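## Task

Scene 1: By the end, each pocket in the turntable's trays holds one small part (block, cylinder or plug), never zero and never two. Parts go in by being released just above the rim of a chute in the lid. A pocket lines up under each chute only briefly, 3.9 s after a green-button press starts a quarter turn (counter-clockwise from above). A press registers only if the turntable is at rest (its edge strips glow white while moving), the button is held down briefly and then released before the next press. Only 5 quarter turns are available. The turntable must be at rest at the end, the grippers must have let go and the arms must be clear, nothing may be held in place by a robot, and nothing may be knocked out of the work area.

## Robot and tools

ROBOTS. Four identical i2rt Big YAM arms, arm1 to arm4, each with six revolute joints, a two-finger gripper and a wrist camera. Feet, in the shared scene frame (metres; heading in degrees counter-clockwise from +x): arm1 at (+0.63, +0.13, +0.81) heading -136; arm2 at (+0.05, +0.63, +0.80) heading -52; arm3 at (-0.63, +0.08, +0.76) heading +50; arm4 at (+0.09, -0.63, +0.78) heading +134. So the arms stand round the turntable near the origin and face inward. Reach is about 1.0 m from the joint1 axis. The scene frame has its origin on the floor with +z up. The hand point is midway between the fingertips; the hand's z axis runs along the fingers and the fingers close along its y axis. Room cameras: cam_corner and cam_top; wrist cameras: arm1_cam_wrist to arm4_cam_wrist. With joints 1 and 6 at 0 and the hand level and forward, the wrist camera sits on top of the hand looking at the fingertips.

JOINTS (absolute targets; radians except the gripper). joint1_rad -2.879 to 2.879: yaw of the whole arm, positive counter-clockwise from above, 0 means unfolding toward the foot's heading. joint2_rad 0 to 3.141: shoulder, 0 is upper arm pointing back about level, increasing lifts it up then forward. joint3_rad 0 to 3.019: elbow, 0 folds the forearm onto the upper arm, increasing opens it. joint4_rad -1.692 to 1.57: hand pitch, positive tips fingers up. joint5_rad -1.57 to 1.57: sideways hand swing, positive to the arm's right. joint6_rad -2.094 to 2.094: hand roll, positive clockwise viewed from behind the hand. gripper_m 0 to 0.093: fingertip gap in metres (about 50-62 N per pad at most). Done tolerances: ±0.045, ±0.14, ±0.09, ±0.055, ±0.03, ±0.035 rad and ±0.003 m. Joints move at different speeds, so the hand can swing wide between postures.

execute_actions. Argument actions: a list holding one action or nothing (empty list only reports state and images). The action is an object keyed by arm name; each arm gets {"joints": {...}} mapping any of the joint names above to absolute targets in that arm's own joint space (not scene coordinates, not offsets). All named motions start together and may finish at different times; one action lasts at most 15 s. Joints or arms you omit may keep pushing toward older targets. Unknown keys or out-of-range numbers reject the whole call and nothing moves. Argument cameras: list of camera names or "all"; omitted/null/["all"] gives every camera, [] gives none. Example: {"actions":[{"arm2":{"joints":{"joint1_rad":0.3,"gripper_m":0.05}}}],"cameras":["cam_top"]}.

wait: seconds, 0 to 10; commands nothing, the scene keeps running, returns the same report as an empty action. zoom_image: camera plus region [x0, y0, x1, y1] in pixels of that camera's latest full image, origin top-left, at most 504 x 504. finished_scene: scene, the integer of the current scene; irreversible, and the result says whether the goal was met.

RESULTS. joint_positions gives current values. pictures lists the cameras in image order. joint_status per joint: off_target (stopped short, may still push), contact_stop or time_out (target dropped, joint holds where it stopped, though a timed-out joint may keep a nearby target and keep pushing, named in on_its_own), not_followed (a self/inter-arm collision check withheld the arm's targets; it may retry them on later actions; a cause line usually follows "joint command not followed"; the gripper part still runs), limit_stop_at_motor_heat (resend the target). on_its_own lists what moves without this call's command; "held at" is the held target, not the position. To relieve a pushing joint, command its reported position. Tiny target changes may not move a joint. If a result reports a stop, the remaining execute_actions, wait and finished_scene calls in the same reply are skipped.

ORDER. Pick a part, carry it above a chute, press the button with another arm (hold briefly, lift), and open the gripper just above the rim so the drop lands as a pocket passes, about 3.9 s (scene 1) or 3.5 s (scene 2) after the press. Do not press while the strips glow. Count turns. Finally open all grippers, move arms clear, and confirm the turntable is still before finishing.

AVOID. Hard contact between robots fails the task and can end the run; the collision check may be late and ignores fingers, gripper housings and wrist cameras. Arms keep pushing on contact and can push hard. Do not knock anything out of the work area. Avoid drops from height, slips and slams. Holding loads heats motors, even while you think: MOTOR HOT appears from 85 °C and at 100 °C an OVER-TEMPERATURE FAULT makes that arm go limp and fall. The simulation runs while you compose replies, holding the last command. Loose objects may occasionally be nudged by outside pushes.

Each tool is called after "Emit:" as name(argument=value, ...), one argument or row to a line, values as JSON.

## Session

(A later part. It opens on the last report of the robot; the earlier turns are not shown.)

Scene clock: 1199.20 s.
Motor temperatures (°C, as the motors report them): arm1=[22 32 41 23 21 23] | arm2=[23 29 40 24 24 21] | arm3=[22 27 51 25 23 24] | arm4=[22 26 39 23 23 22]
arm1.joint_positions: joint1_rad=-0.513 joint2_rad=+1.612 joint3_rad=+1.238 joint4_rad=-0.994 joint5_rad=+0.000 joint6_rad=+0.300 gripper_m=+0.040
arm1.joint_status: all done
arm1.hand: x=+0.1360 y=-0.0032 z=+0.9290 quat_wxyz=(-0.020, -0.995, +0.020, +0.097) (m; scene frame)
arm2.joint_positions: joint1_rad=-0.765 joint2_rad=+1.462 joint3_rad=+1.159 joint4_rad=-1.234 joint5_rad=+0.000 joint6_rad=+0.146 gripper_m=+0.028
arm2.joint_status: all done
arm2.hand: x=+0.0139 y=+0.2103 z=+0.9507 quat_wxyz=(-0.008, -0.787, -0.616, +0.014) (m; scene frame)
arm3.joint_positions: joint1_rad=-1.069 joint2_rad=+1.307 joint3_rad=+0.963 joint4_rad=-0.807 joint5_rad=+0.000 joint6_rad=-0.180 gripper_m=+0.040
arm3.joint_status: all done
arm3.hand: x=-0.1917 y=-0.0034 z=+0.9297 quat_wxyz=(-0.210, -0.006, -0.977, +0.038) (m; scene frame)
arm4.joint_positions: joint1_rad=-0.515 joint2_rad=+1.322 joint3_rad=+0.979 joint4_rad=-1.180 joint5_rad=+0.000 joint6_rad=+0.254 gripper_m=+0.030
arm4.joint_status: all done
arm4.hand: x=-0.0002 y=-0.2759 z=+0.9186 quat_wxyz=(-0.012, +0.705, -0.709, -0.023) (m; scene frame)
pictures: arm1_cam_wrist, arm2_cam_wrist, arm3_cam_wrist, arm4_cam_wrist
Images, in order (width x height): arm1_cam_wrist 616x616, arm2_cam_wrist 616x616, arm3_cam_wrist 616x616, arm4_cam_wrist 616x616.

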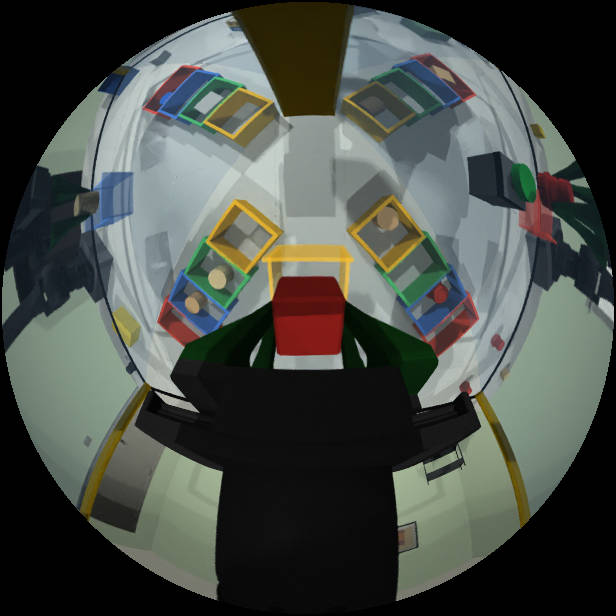

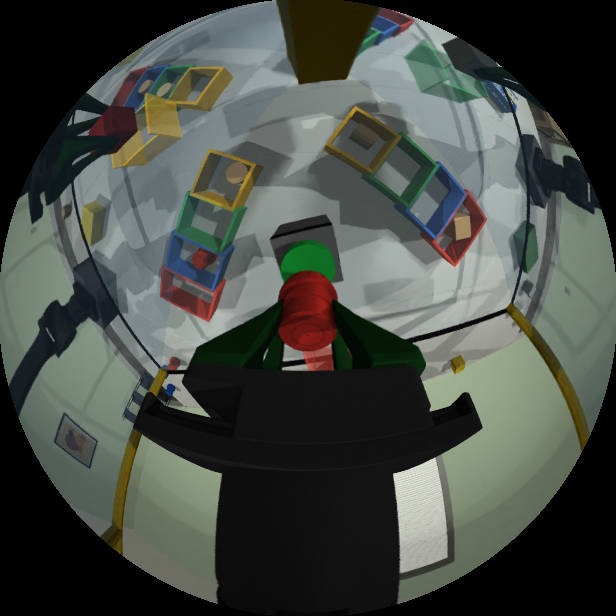

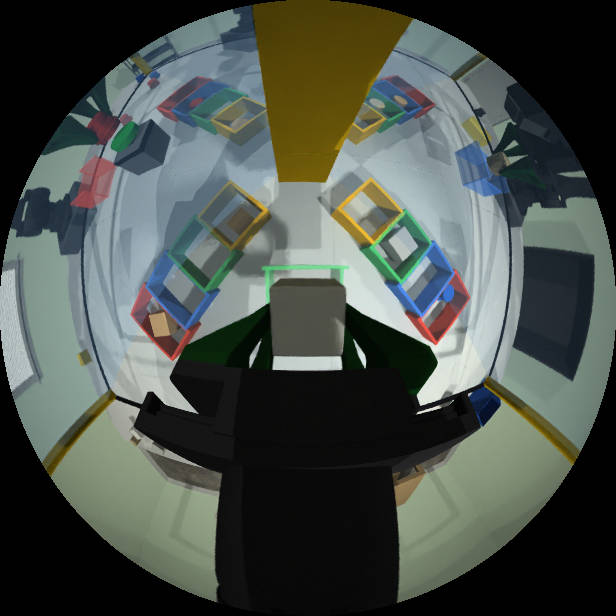

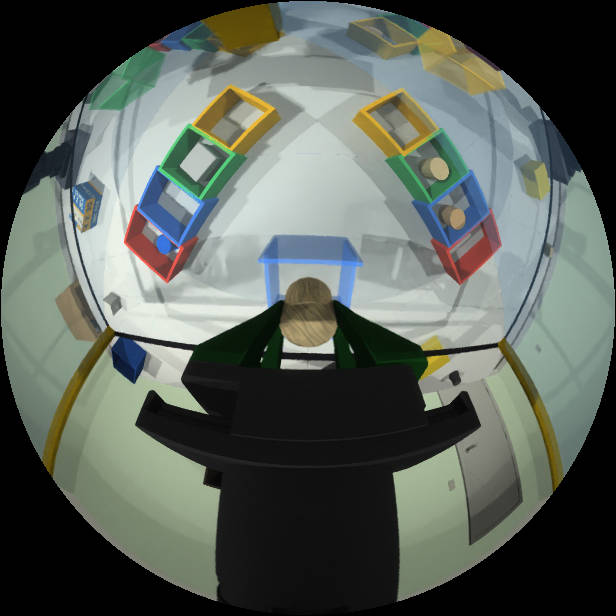

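Emit:
execute_actions(
  actions=[
    {"arm2":{"joints":{"joint2_rad":1.552,"joint3_rad":1.163}}},
  ],
  cameras=[],
)

Emit:
execute_actions(
  actions=[
    {"arm2":{"joints":{"joint2_rad":1.160,"joint4_rad":-1.178}},"arm3":{"joints":{"joint4_rad":-0.829}}},
  ],
  cameras=[],
)

Emit:
execute_actions(
  actions=[
    {"arm2":{"joints":{"joint1_rad":-0.814,"joint3_rad":0.802}}},
  ],
  cameras=[],
)

Emit:
wait(
  seconds=0.72,
)

Emit:
execute_actions(
  actions=[
    {"arm1":{"joints":{"gripper_m":0.06}},"arm2":{"joints":{"gripper_m":0.06}},"arm3":{"joints":{"gripper_m":0.06}},"arm4":{"joints":{"gripper_m":0.06}}},
  ],
  cameras=["arm1_cam_wrist","arm2_cam_wrist","arm3_cam_wrist","arm4_cam_wrist"],
)

Scene clock: 1213.50 s.
Motor temperatures (°C, as the motors report them): arm1=[22 32 41 23 21 23] | arm2=[23 29 39 24 24 21] | arm3=[22 27 51 25 23 24] | arm4=[22 26 40 23 23 22]
arm1.joint_positions: joint1_rad=-0.513 joint2_rad=+1.612 joint3_rad=+1.238 joint4_rad=-0.994 joint5_rad=+0.000 joint6_rad=+0.300 gripper_m=+0.040
arm1.joint_status: not commanded
arm1.hand: x=+0.1360 y=-0.0032 z=+0.9290 quat_wxyz=(-0.020, -0.995, +0.020, +0.097) (m; scene frame)
arm2.joint_positions: joint1_rad=-0.765 joint2_rad=+1.520 joint3_rad=+1.165 joint4_rad=-1.239 joint5_rad=+0.000 joint6_rad=+0.146 gripper_m=+0.028
arm2.joint_status: all done
arm2.hand: x=+0.0135 y=+0.2086 z=+0.9297 quat_wxyz=(+0.013, -0.787, -0.616, -0.006) (m; scene frame)
arm3.joint_positions: joint1_rad=-1.069 joint2_rad=+1.307 joint3_rad=+0.963 joint4_rad=-0.807 joint5_rad=+0.000 joint6_rad=-0.180 gripper_m=+0.040
arm3.joint_status: not commanded
arm3.hand: x=-0.1917 y=-0.0034 z=+0.9297 quat_wxyz=(-0.210, -0.006, -0.977, +0.038) (m; scene frame)
arm4.joint_positions: joint1_rad=-0.515 joint2_rad=+1.322 joint3_rad=+0.979 joint4_rad=-1.180 joint5_rad=+0.000 joint6_rad=+0.254 gripper_m=+0.030
arm4.joint_status: not commanded
arm4.hand: x=-0.0002 y=-0.2759 z=+0.9186 quat_wxyz=(-0.012, +0.705, -0.709, -0.023) (m; scene frame)
pictures: none
No camera images: the call's "cameras" was empty. Leave "cameras" out to get every camera's image.

Scene clock: 1214.77 s.
Motor temperatures (°C, as the motors report them): arm1=[22 32 41 23 21 23] | arm2=[23 29 39 24 24 21] | arm3=[22 27 51 25 23 24] | arm4=[22 26 40 23 23 22]
arm1.joint_positions: joint1_rad=-0.513 joint2_rad=+1.612 joint3_rad=+1.238 joint4_rad=-0.994 joint5_rad=+0.000 joint6_rad=+0.300 gripper_m=+0.040
arm1.joint_status: not commanded
arm1.hand: x=+0.1360 y=-0.0032 z=+0.9290 quat_wxyz=(-0.020, -0.995, +0.020, +0.097) (m; scene frame)
arm2.joint_positions: joint1_rad=-0.765 joint2_rad=+1.150 joint3_rad=+1.154 joint4_rad=-1.194 joint5_rad=+0.000 joint6_rad=+0.146 gripper_m=+0.028
arm2.joint_status: all done
arm2.hand: x=+0.0167 y=+0.2284 z=+1.0734 quat_wxyz=(-0.133, -0.773, -0.606, +0.132) (m; scene frame)
arm3.joint_positions: joint1_rad=-1.069 joint2_rad=+1.307 joint3_rad=+0.963 joint4_rad=-0.821 joint5_rad=+0.000 joint6_rad=-0.180 gripper_m=+0.040
arm3.joint_status: all done
arm3.hand: x=-0.1947 y=-0.0028 z=+0.9284 quat_wxyz=(-0.204, -0.006, -0.978, +0.037) (m; scene frame)
arm4.joint_positions: joint1_rad=-0.515 joint2_rad=+1.322 joint3_rad=+0.979 joint4_rad=-1.180 joint5_rad=+0.000 joint6_rad=+0.254 gripper_m=+0.030
arm4.joint_status: not commanded
arm4.hand: x=-0.0002 y=-0.2759 z=+0.9186 quat_wxyz=(-0.012, +0.705, -0.709, -0.023) (m; scene frame)
pictures: none
No camera images: the call's "cameras" was empty. Leave "cameras" out to get every camera's image.

Scene clock: 1215.87 s.
Motor temperatures (°C, as the motors report them): arm1=[22 32 41 23 21 23] | arm2=[23 29 39 24 24 21] | arm3=[22 27 51 25 23 24] | arm4=[22 26 40 23 23 22]
arm1.joint_positions: joint1_rad=-0.513 joint2_rad=+1.612 joint3_rad=+1.238 joint4_rad=-0.994 joint5_rad=+0.000 joint6_rad=+0.300 gripper_m=+0.040
arm1.joint_status: not commanded
arm1.hand: x=+0.1360 y=-0.0032 z=+0.9290 quat_wxyz=(-0.020, -0.995, +0.020, +0.097) (m; scene frame)
arm2.joint_positions: joint1_rad=-0.812 joint2_rad=+1.155 joint3_rad=+0.794 joint4_rad=-1.190 joint5_rad=+0.000 joint6_rad=+0.146 gripper_m=+0.028
arm2.joint_status: all done
arm2.hand: x=+0.0121 y=+0.3392 z=+0.9204 quat_wxyz=(-0.003, -0.802, -0.598, +0.009) (m; scene frame)
arm3.joint_positions: joint1_rad=-1.069 joint2_rad=+1.307 joint3_rad=+0.963 joint4_rad=-0.821 joint5_rad=+0.000 joint6_rad=-0.180 gripper_m=+0.040
arm3.joint_status: not commanded
arm3.hand: x=-0.1947 y=-0.0028 z=+0.9284 quat_wxyz=(-0.204, -0.006, -0.978, +0.037) (m; scene frame)
arm4.joint_positions: joint1_rad=-0.515 joint2_rad=+1.322 joint3_rad=+0.979 joint4_rad=-1.180 joint5_rad=+0.000 joint6_rad=+0.254 gripper_m=+0.030
arm4.joint_status: not commanded
arm4.hand: x=-0.0002 y=-0.2759 z=+0.9186 quat_wxyz=(-0.012, +0.705, -0.709, -0.023) (m; scene frame)
pictures: none
No camera images: the call's "cameras" was empty. Leave "cameras" out to get every camera's image.

Scene clock: 1216.60 s.
Motor temperatures (°C, as the motors report them): arm1=[22 32 41 23 21 23] | arm2=[23 29 39 24 24 21] | arm3=[22 27 51 25 23 24] | arm4=[22 26 40 23 23 22]
arm1.joint_positions: joint1_rad=-0.513 joint2_rad=+1.612 joint3_rad=+1.238 joint4_rad=-0.994 joint5_rad=+0.000 joint6_rad=+0.300 gripper_m=+0.040
arm1.joint_status: not commanded
arm1.hand: x=+0.1360 y=-0.0032 z=+0.9290 quat_wxyz=(-0.020, -0.995, +0.020, +0.097) (m; scene frame)
arm2.joint_positions: joint1_rad=-0.812 joint2_rad=+1.155 joint3_rad=+0.794 joint4_rad=-1.190 joint5_rad=+0.000 joint6_rad=+0.146 gripper_m=+0.028
arm2.joint_status: all done
arm2.hand: x=+0.0121 y=+0.3392 z=+0.9204 quat_wxyz=(-0.003, -0.802, -0.598, +0.009) (m; scene frame)
arm3.joint_positions: joint1_rad=-1.069 joint2_rad=+1.307 joint3_rad=+0.963 joint4_rad=-0.821 joint5_rad=+0.000 joint6_rad=-0.180 gripper_m=+0.040
arm3.joint_status: not commanded
arm3.hand: x=-0.1947 y=-0.0028 z=+0.9284 quat_wxyz=(-0.204, -0.006, -0.978, +0.037) (m; scene frame)
arm4.joint_positions: joint1_rad=-0.515 joint2_rad=+1.322 joint3_rad=+0.979 joint4_rad=-1.180 joint5_rad=+0.000 joint6_rad=+0.254 gripper_m=+0.030
arm4.joint_status: not commanded
arm4.hand: x=-0.0002 y=-0.2759 z=+0.9186 quat_wxyz=(-0.012, +0.705, -0.709, -0.023) (m; scene frame)
wait: 0.73 s; at rest by 0.27 s
pictures: arm1_cam_wrist, arm2_cam_wrist, arm3_cam_wrist, arm4_cam_wrist, cam_corner, cam_top
Images, in order (width x height): arm1_cam_wrist 616x616, arm2_cam_wrist 616x616, arm3_cam_wrist 616x616, arm4_cam_wrist 616x616, cam_corner 672x504, cam_top 672x504.

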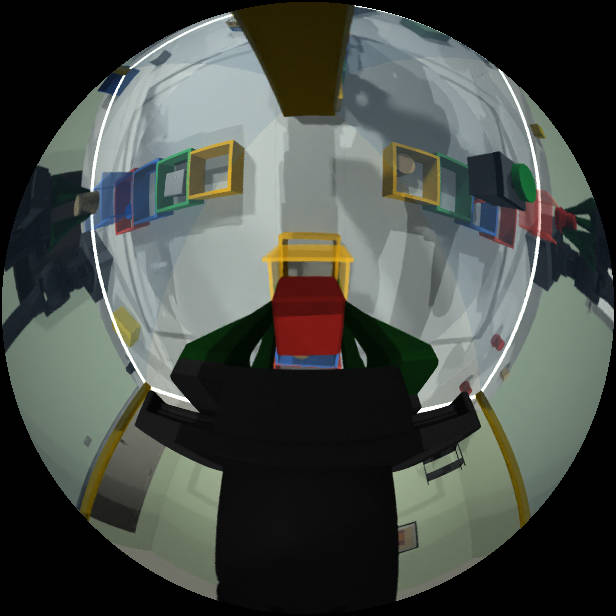

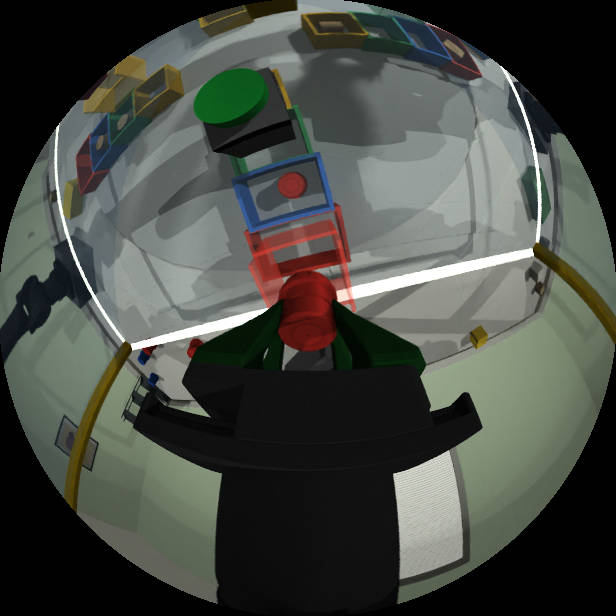

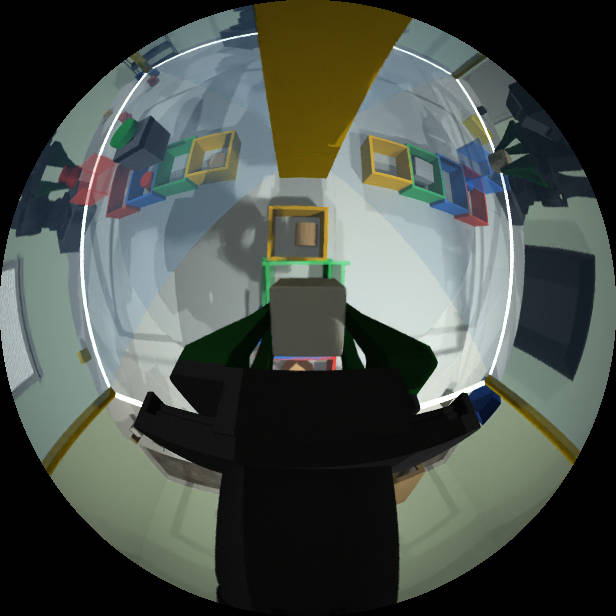

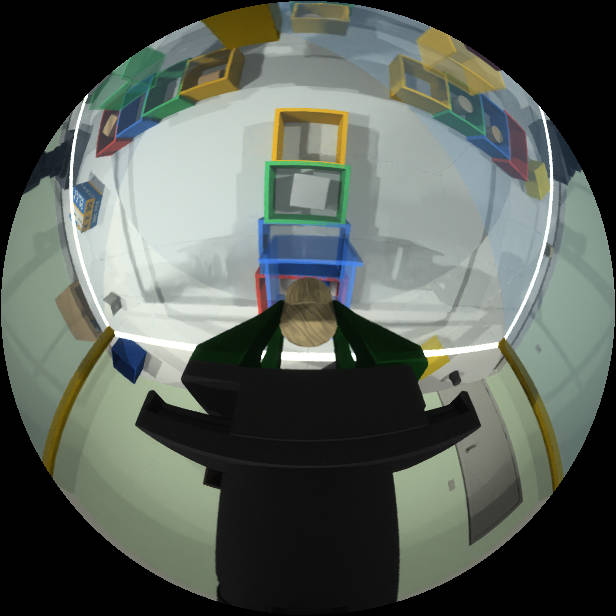

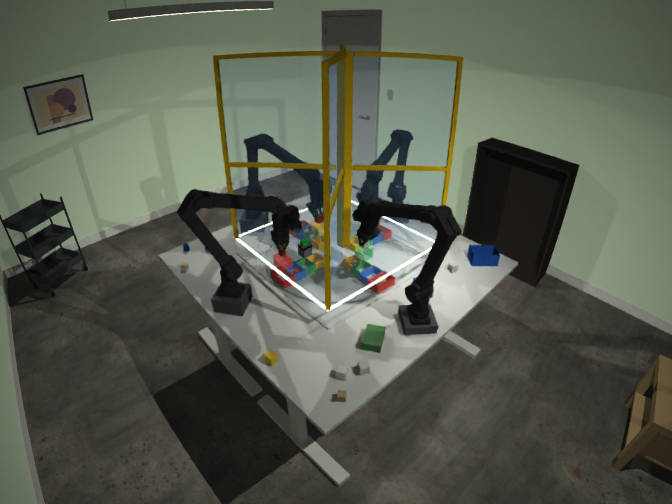

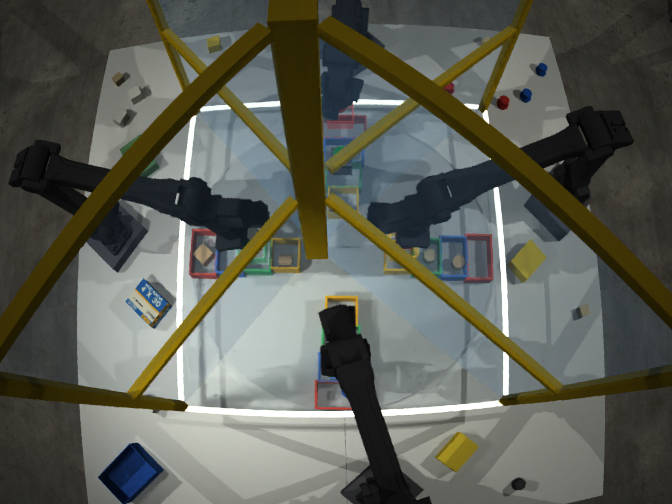

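Scene clock: 1217.17 s.
Motor temperatures (°C, as the motors report them): arm1=[22 32 41 23 21 23] | arm2=[23 29 39 24 24 21] | arm3=[22 27 51 25 23 24] | arm4=[22 26 40 23 23 22]
arm1.joint_positions: joint1_rad=-0.513 joint2_rad=+1.612 joint3_rad=+1.238 joint4_rad=-0.994 joint5_rad=+0.000 joint6_rad=+0.300 gripper_m=+0.060
arm1.joint_status: all done
arm1.hand: x=+0.1360 y=-0.0032 z=+0.9290 quat_wxyz=(-0.020, -0.995, +0.020, +0.097) (m; scene frame)
arm2.joint_positions: joint1_rad=-0.812 joint2_rad=+1.155 joint3_rad=+0.794 joint4_rad=-1.190 joint5_rad=+0.000 joint6_rad=+0.146 gripper_m=+0.060
arm2.joint_status: all done
arm2.hand: x=+0.0121 y=+0.3392 z=+0.9204 quat_wxyz=(-0.003, -0.802, -0.598, +0.009) (m; scene frame)
arm3.joint_positions: joint1_rad=-1.069 joint2_rad=+1.307 joint3_rad=+0.963 joint4_rad=-0.821 joint5_rad=+0.000 joint6_rad=-0.180 gripper_m=+0.060
arm3.joint_status: all done
arm3.hand: x=-0.1947 y=-0.0028 z=+0.9284 quat_wxyz=(-0.204, -0.006, -0.978, +0.037) (m; scene frame)
arm4.joint_positions: joint1_rad=-0.515 joint2_rad=+1.322 joint3_rad=+0.979 joint4_rad=-1.180 joint5_rad=+0.000 joint6_rad=+0.254 gripper_m=+0.060
arm4.joint_status: all done
arm4.hand: x=-0.0002 y=-0.2759 z=+0.9186 quat_wxyz=(-0.012, +0.705, -0.709, -0.023) (m; scene frame)
pictures: arm1_cam_wrist, arm2_cam_wrist, arm3_cam_wrist, arm4_cam_wrist
Images, in order (width x height): arm1_cam_wrist 616x616, arm2_cam_wrist 616x616, arm3_cam_wrist 616x616, arm4_cam_wrist 616x616.

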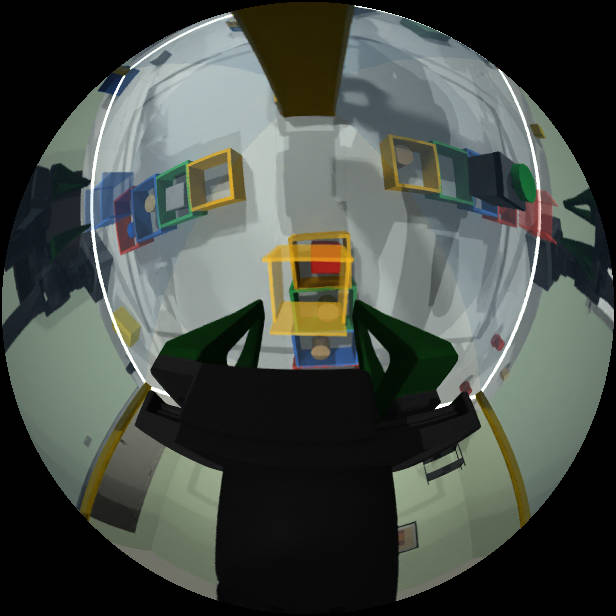

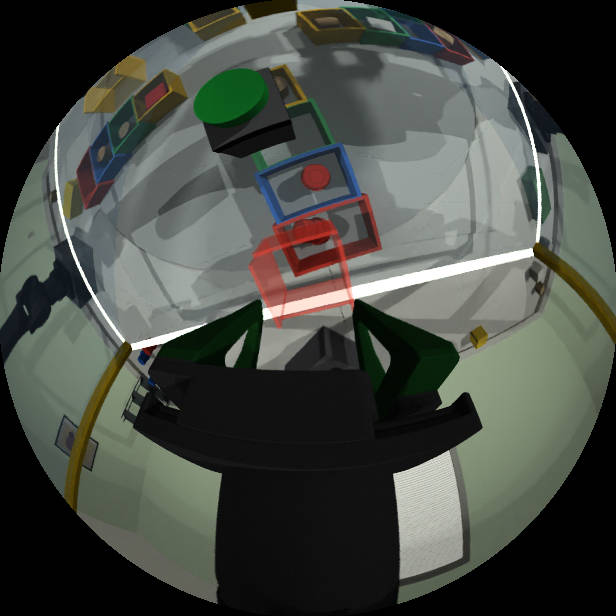

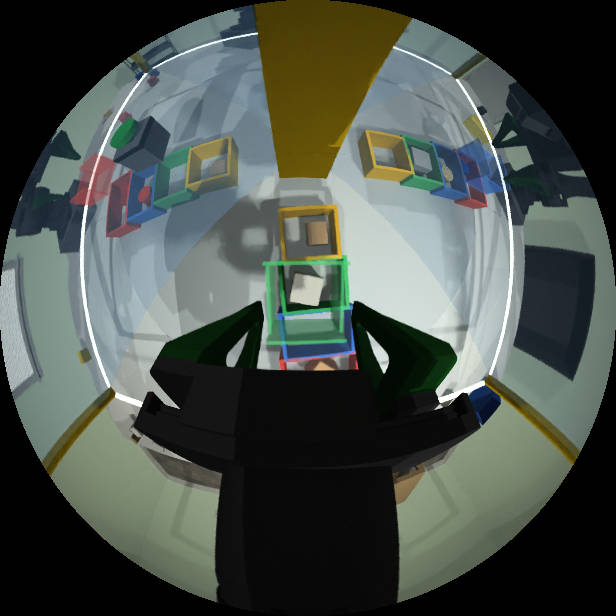

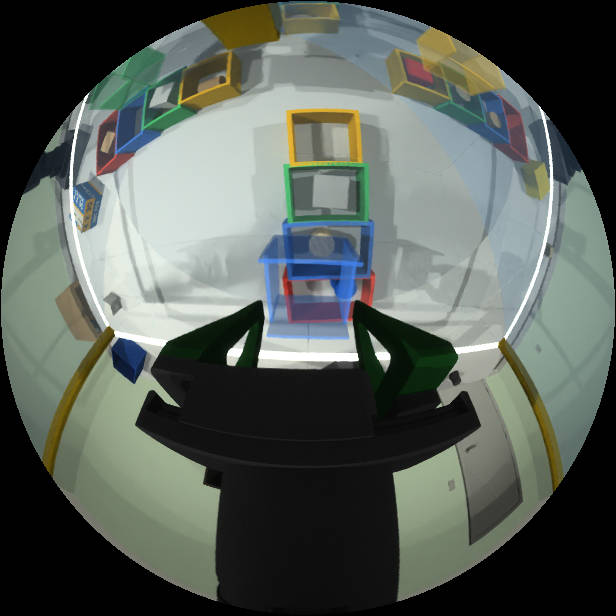

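Emit:
execute_actions(
  actions=[
    {"arm1":{"joints":{"joint1_rad":0.960,"joint2_rad":1.25,"joint4_rad":-1.55,"joint6_rad":-0.139,"gripper_m":0.07}},"arm2":{"joints":{"joint1_rad":-2.407,"joint2_rad":1.25,"joint3_rad":1.0,"joint4_rad":-1.29,"joint6_rad":-0.012,"gripper_m":0.075}},"arm3":{"joints":{"joint1_rad":-2.231,"joint2_rad":1.10,"joint4_rad":-1.45,"joint6_rad":0.0,"gripper_m":0.075}},"arm4":{"joints":{"joint1_rad":-0.75,"joint2_rad":0.92,"joint4_rad":-1.60,"joint6_rad":0.0}}},
  ],
  cameras=["arm1_cam_wrist","arm2_cam_wrist","arm3_cam_wrist","cam_top"],
)

Scene clock: 1272.03 s.
Motor temperatures (°C, as the motors report them): arm1=[22 32 41 23 21 23] | arm2=[23 28 39 24 24 21] | arm3=[22 27 52 25 23 24] | arm4=[22 26 40 23 23 22]
arm1.joint_positions: joint1_rad=+0.955 joint2_rad=+1.249 joint3_rad=+1.238 joint4_rad=-1.541 joint5_rad=+0.000 joint6_rad=-0.130 gripper_m=+0.070
arm1.joint_status: all done
arm1.hand: x=+0.6834 y=-0.2245 z=+1.0622 quat_wxyz=(-0.003, -0.600, -0.800, +0.000) (m; scene frame)
arm2.joint_positions: joint1_rad=-2.407 joint2_rad=+1.253 joint3_rad=+0.965 joint4_rad=-1.276 joint5_rad=+0.000 joint6_rad=+0.003 gripper_m=+0.075
arm2.joint_status: all done
arm2.hand: x=-0.2763 y=+0.6858 z=+0.9578 quat_wxyz=(+0.002, -0.996, +0.085, +0.008) (m; scene frame)
arm3.joint_positions: joint1_rad=-2.225 joint2_rad=+1.099 joint3_rad=+0.963 joint4_rad=-1.441 joint5_rad=+0.000 joint6_rad=-0.010 gripper_m=+0.075
arm3.joint_status: all done
arm3.hand: x=-0.5692 y=-0.1975 z=+0.9661 quat_wxyz=(-0.002, -0.620, -0.784, -0.006) (m; scene frame)
arm4.joint_positions: joint1_rad=-0.753 joint2_rad=+0.911 joint3_rad=+0.979 joint4_rad=-1.592 joint5_rad=+0.000 joint6_rad=+0.007 gripper_m=+0.060
arm4.joint_status: all done
arm4.hand: x=+0.0875 y=-0.3952 z=+1.0294 quat_wxyz=(-0.016, +0.708, -0.706, -0.019) (m; scene frame)
pictures: arm1_cam_wrist, arm2_cam_wrist, arm3_cam_wrist, cam_top
Images, in order (width x height): arm1_cam_wrist 616x616, arm2_cam_wrist 616x616, arm3_cam_wrist 616x616, cam_top 672x504.

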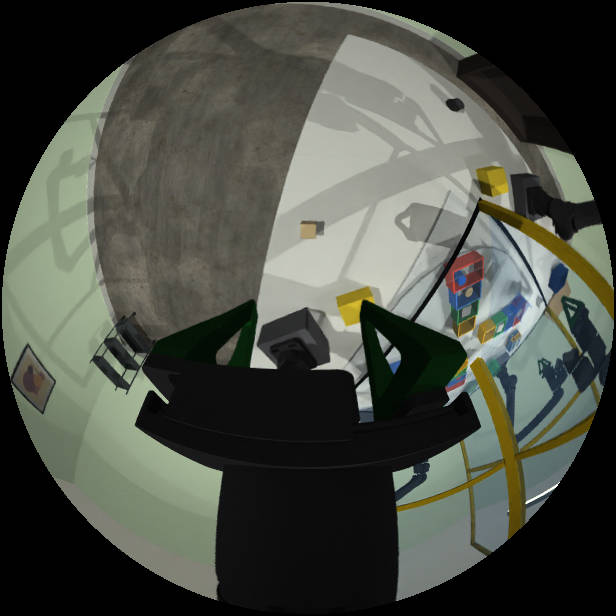

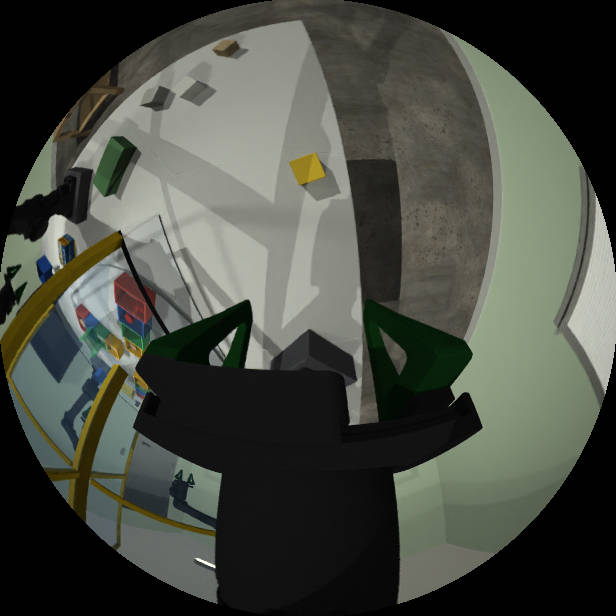

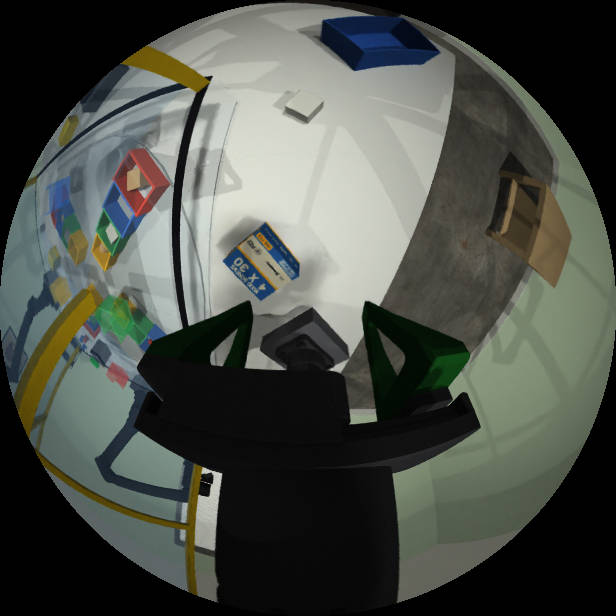

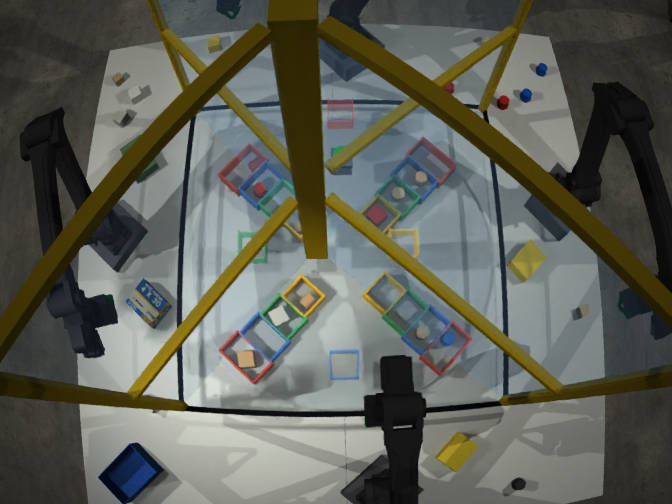

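Emit:
zoom_image(
  camera="arm3_cam_wrist",
  region=[266, 66, 350, 150],
)

Emit:
zoom_image(
  camera="arm2_cam_wrist",
  region=[266, 126, 350, 210],
)

Emit:
zoom_image(
  camera="arm1_cam_wrist",
  region=[266, 190, 350, 274],
)

Region (266, 66, 350, 150) of arm3_cam_wrist's 616x616 image, scaled by 6.000, with more detail than that image has.

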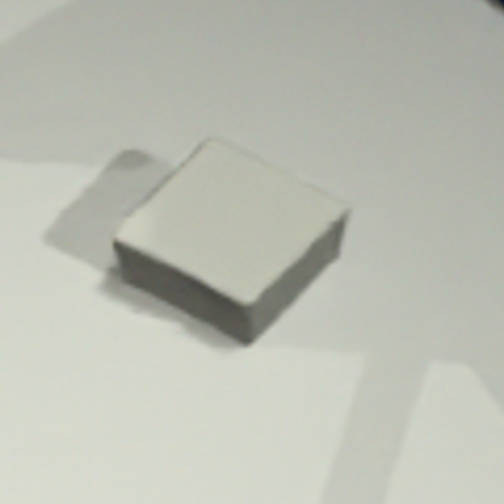

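Region (266, 126, 350, 210) of arm2_cam_wrist's 616x616 image, scaled by 6.000, with more detail than that image has.

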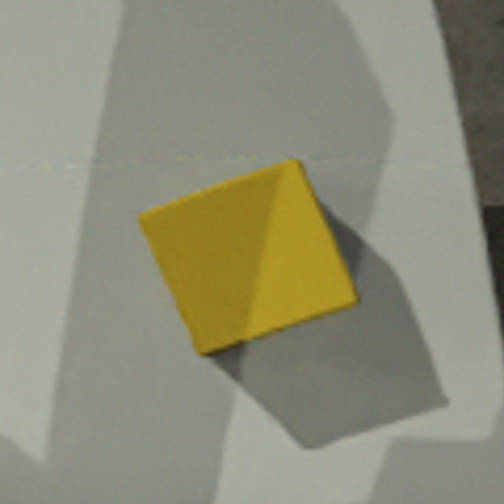

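Region (266, 190, 350, 274) of arm1_cam_wrist's 616x616 image, scaled by 6.000, with more detail than that image has.

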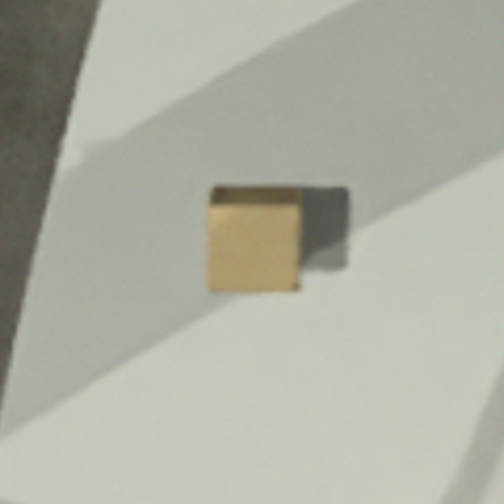

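Emit:
execute_actions(
  actions=[
    {"arm1":{"joints":{"joint2_rad":1.40,"joint3_rad":0.549,"joint4_rad":-0.373}},"arm2":{"joints":{"joint2_rad":1.70,"joint4_rad":-0.687,"joint6_rad":-0.39}},"arm3":{"joints":{"joint1_rad":-2.155,"joint2_rad":1.625,"joint4_rad":-0.493,"joint5_rad":0.155,"joint6_rad":0.672}},"arm4":{"joints":{"joint1_rad":-2.438,"joint3_rad":0.826,"joint4_rad":-1.445}}},
  ],
  cameras=["arm1_cam_wrist","arm2_cam_wrist","arm3_cam_wrist","arm4_cam_wrist"],
)

Emit:
zoom_image(
  camera="arm1_cam_wrist",
  region=[245, 245, 371, 371],
)

Emit:
zoom_image(
  camera="arm2_cam_wrist",
  region=[245, 245, 371, 371],
)

Emit:
zoom_image(
  camera="arm3_cam_wrist",
  region=[245, 245, 371, 371],
)

Emit:
zoom_image(
  camera="arm4_cam_wrist",
  region=[245, 80, 371, 206],
)

Scene clock: 1329.77 s.
Motor temperatures (°C, as the motors report them): arm1=[22 30 41 23 21 23] | arm2=[23 28 42 24 24 21] | arm3=[22 27 52 25 23 24] | arm4=[22 25 41 23 23 22]
arm1.joint_positions: joint1_rad=+0.955 joint2_rad=+1.405 joint3_rad=+0.549 joint4_rad=-0.384 joint5_rad=+0.000 joint6_rad=-0.130 gripper_m=+0.070
arm1.joint_status: all done
arm1.hand: x=+0.6845 y=-0.2240 z=+0.7950 quat_wxyz=(-0.114, -0.593, -0.790, +0.108) (m; scene frame)
arm2.joint_positions: joint1_rad=-2.407 joint2_rad=+1.705 joint3_rad=+0.966 joint4_rad=-0.705 joint5_rad=+0.000 joint6_rad=-0.376 gripper_m=+0.075
arm2.joint_status: all done
arm2.hand: x=-0.3931 y=+0.7061 z=+0.7970 quat_wxyz=(+0.019, -0.992, -0.104, +0.065) (m; scene frame)
arm3.joint_positions: joint1_rad=-2.161 joint2_rad=+1.637 joint3_rad=+0.963 joint4_rad=-0.507 joint5_rad=+0.150 joint6_rad=+0.661 gripper_m=+0.075
arm3.joint_status: all done
arm3.hand: x=-0.5122 y=-0.4095 z=+0.8052 quat_wxyz=(-0.164, -0.817, -0.538, +0.124) (m; scene frame)
arm4.joint_positions: joint1_rad=-2.435 joint2_rad=+0.916 joint3_rad=+0.810 joint4_rad=-1.450 joint5_rad=+0.000 joint6_rad=+0.005 gripper_m=+0.060
arm4.joint_status: all done
arm4.hand: x=+0.3163 y=-0.6542 z=+0.9621 quat_wxyz=(-0.005, -0.053, -0.999, -0.001) (m; scene frame)
pictures: arm1_cam_wrist, arm2_cam_wrist, arm3_cam_wrist, arm4_cam_wrist
Images, in order (width x height): arm1_cam_wrist 616x616, arm2_cam_wrist 616x616, arm3_cam_wrist 616x616, arm4_cam_wrist 616x616.

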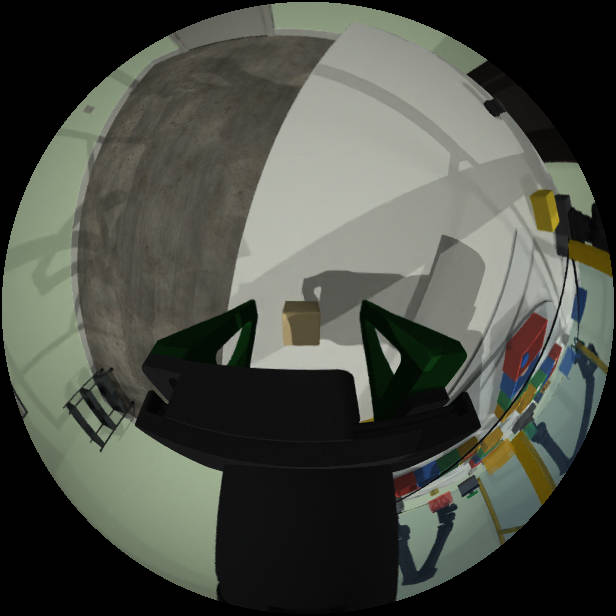

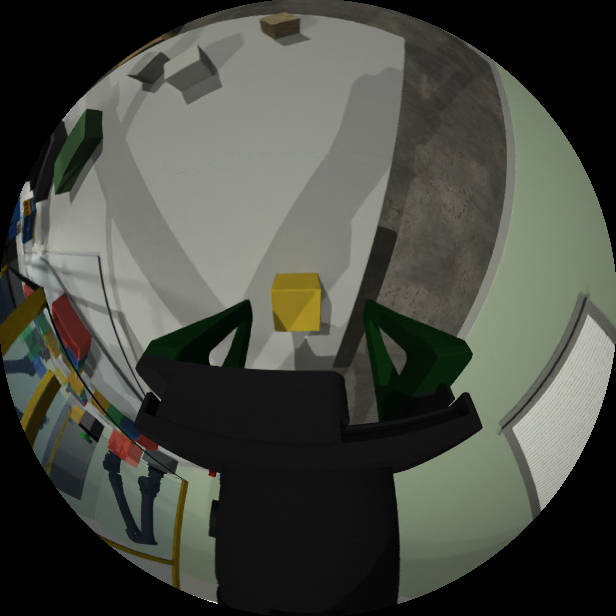

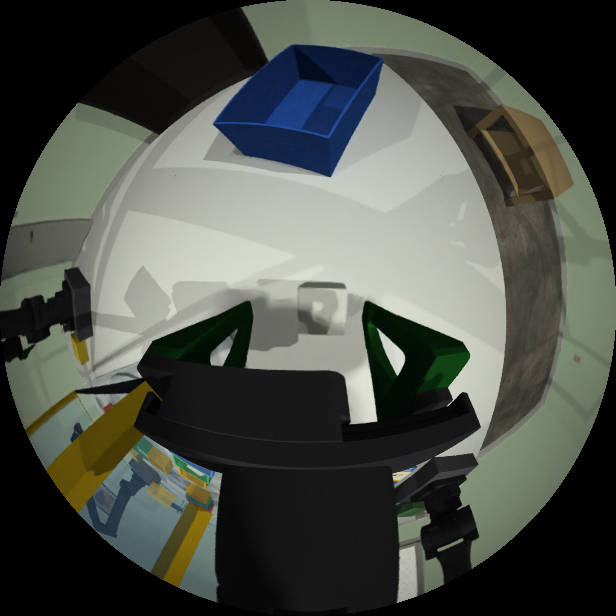

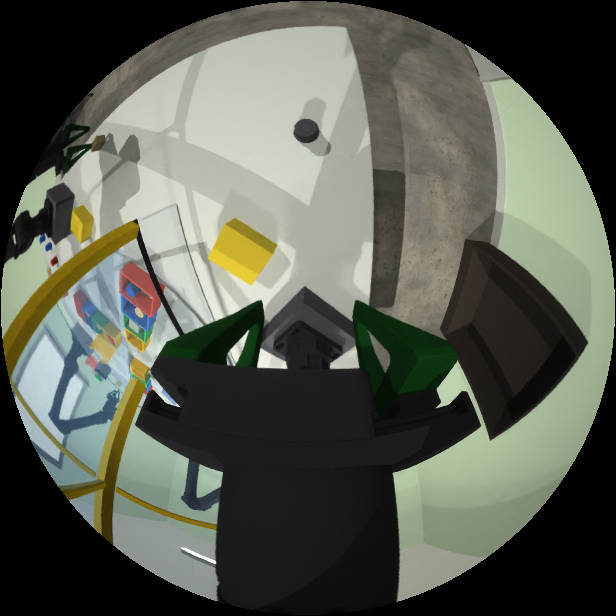

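Region (245, 245, 371, 371) of arm1_cam_wrist's 616x616 image, scaled by 4.000, with more detail than that image has.

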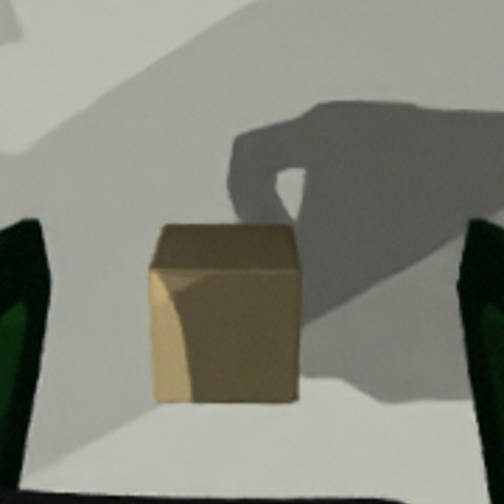

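Region (245, 245, 371, 371) of arm2_cam_wrist's 616x616 image, scaled by 4.000, with more detail than that image has.

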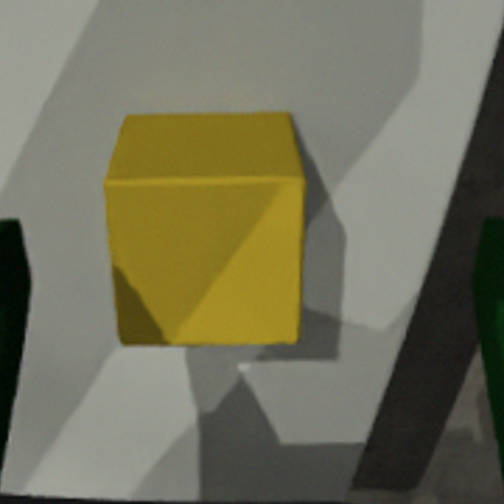

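Region (245, 245, 371, 371) of arm3_cam_wrist's 616x616 image, scaled by 4.000, with more detail than that image has.

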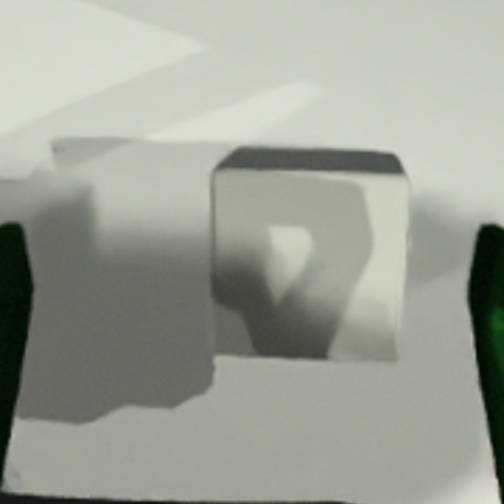

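Region (245, 80, 371, 206) of arm4_cam_wrist's 616x616 image, scaled by 4.000, with more detail than that image has.

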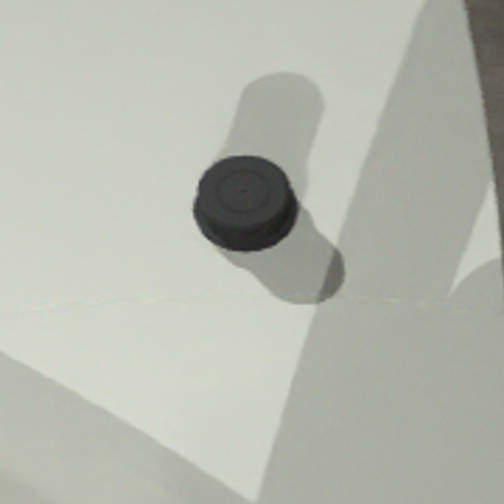

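Emit:
execute_actions(
  actions=[
    {"arm1":{"joints":{"joint2_rad":1.563,"joint4_rad":-0.411,"gripper_m":0.06}},"arm2":{"joints":{"joint2_rad":1.837,"gripper_m":0.068}},"arm3":{"joints":{"joint2_rad":1.751,"joint4_rad":-0.476,"joint6_rad":0.692,"gripper_m":0.07}},"arm4":{"joints":{"joint1_rad":-2.419,"joint2_rad":1.620,"joint4_rad":-0.661,"gripper_m":0.075}}},
  ],
  cameras=["arm1_cam_wrist","arm2_cam_wrist","arm3_cam_wrist","arm4_cam_wrist"],
)

Emit:
zoom_image(
  camera="arm1_cam_wrist",
  region=[245, 245, 371, 371],
)

Emit:
zoom_image(
  camera="arm2_cam_wrist",
  region=[245, 245, 371, 371],
)

Emit:
zoom_image(
  camera="arm3_cam_wrist",
  region=[245, 245, 371, 371],
)

Emit:
zoom_image(
  camera="arm4_cam_wrist",
  region=[245, 245, 371, 371],
)

Scene clock: 1365.30 s.
Motor temperatures (°C, as the motors report them): arm1=[22 30 38 23 21 23] | arm2=[23 29 41 24 24 21] | arm3=[22 28 51 25 24 24] | arm4=[22 25 41 23 23 22]
arm1.joint_positions: joint1_rad=+0.955 joint2_rad=+1.565 joint3_rad=+0.549 joint4_rad=-0.405 joint5_rad=+0.000 joint6_rad=-0.130 gripper_m=+0.060
arm1.joint_status: all done
arm1.hand: x=+0.6799 y=-0.1926 z=+0.7431 quat_wxyz=(-0.050, -0.599, -0.798, +0.046) (m; scene frame)
arm2.joint_positions: joint1_rad=-2.407 joint2_rad=+1.843 joint3_rad=+0.967 joint4_rad=-0.701 joint5_rad=+0.000 joint6_rad=-0.376 gripper_m=+0.068
arm2.joint_status: all done
arm2.hand: x=-0.3731 y=+0.7029 z=+0.7392 quat_wxyz=(+0.002, -0.995, -0.104, +0.001) (m; scene frame)
arm3.joint_positions: joint1_rad=-2.161 joint2_rad=+1.762 joint3_rad=+0.963 joint4_rad=-0.486 joint5_rad=+0.150 joint6_rad=+0.681 gripper_m=+0.070
arm3.joint_status: all done
arm3.hand: x=-0.5145 y=-0.3998 z=+0.7470 quat_wxyz=(-0.116, -0.828, -0.538, +0.108) (m; scene frame)
arm4.joint_positions: joint1_rad=-2.426 joint2_rad=+1.621 joint3_rad=+0.810 joint4_rad=-0.671 joint5_rad=+0.000 joint6_rad=+0.005 gripper_m=+0.075
arm4.joint_status: all done
arm4.hand: x=+0.4801 y=-0.6668 z=+0.7588 quat_wxyz=(-0.042, -0.049, -0.998, +0.001) (m; scene frame)
pictures: arm1_cam_wrist, arm2_cam_wrist, arm3_cam_wrist, arm4_cam_wrist
Images, in order (width x height): arm1_cam_wrist 616x616, arm2_cam_wrist 616x616, arm3_cam_wrist 616x616, arm4_cam_wrist 616x616.

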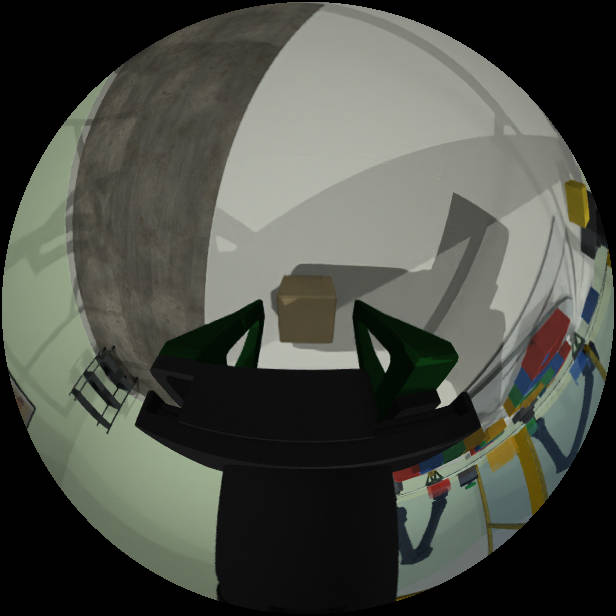

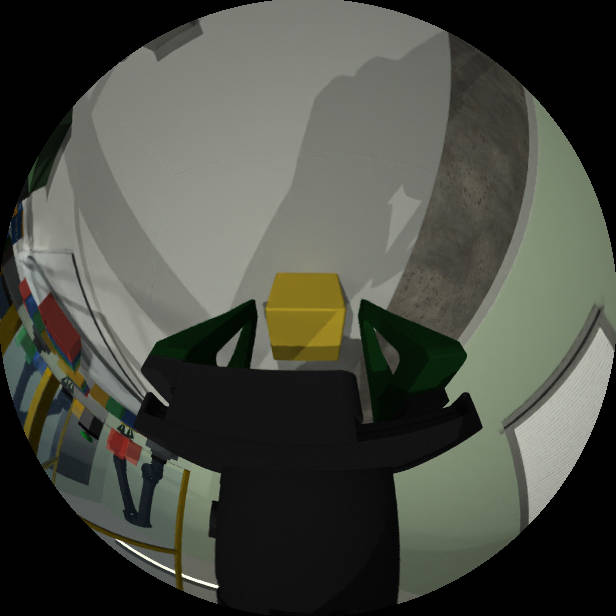

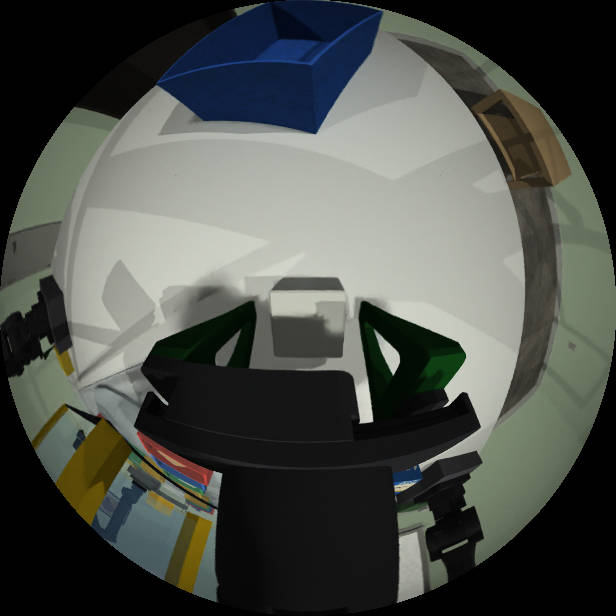

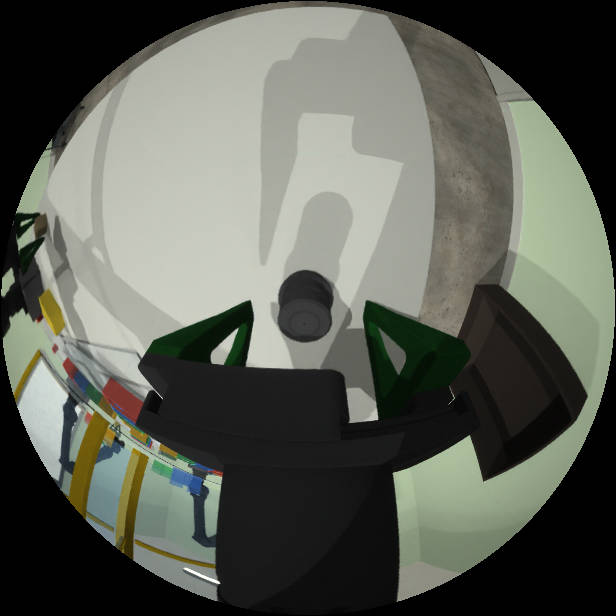

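Region (245, 245, 371, 371) of arm1_cam_wrist's 616x616 image, scaled by 4.000, with more detail than that image has.

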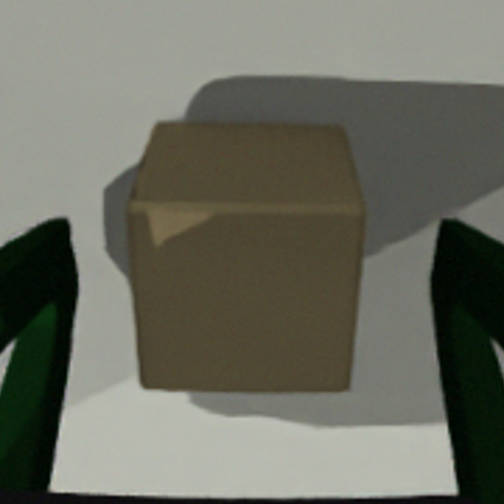

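Region (245, 245, 371, 371) of arm2_cam_wrist's 616x616 image, scaled by 4.000, with more detail than that image has.

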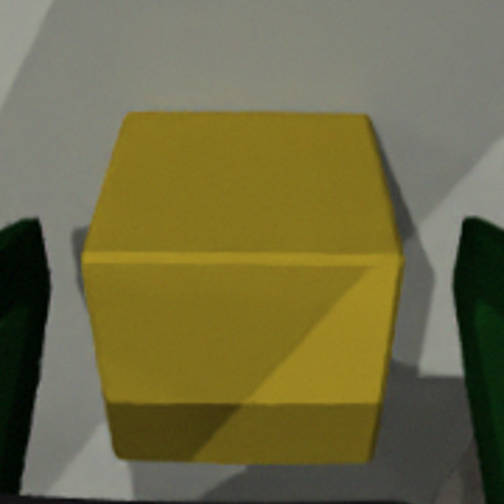

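Region (245, 245, 371, 371) of arm3_cam_wrist's 616x616 image, scaled by 4.000, with more detail than that image has.

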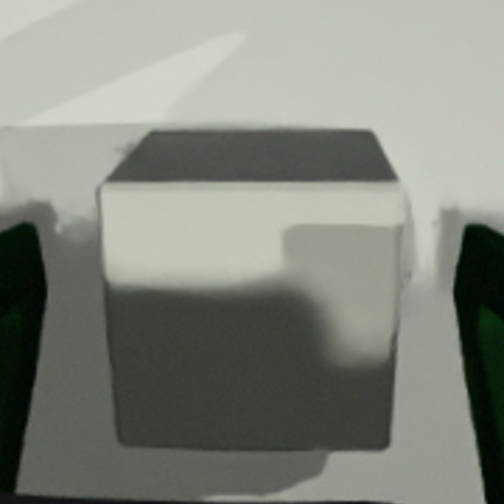

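Region (245, 245, 371, 371) of arm4_cam_wrist's 616x616 image, scaled by 4.000, with more detail than that image has.

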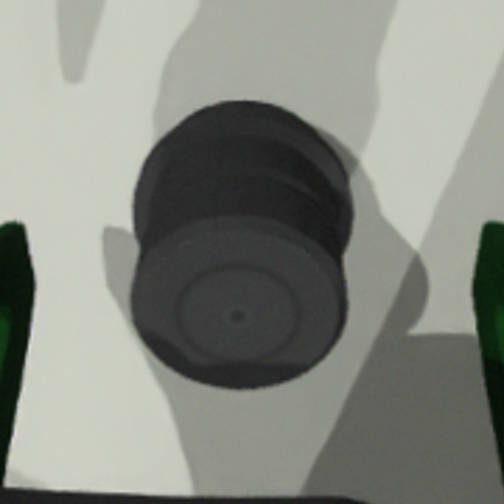

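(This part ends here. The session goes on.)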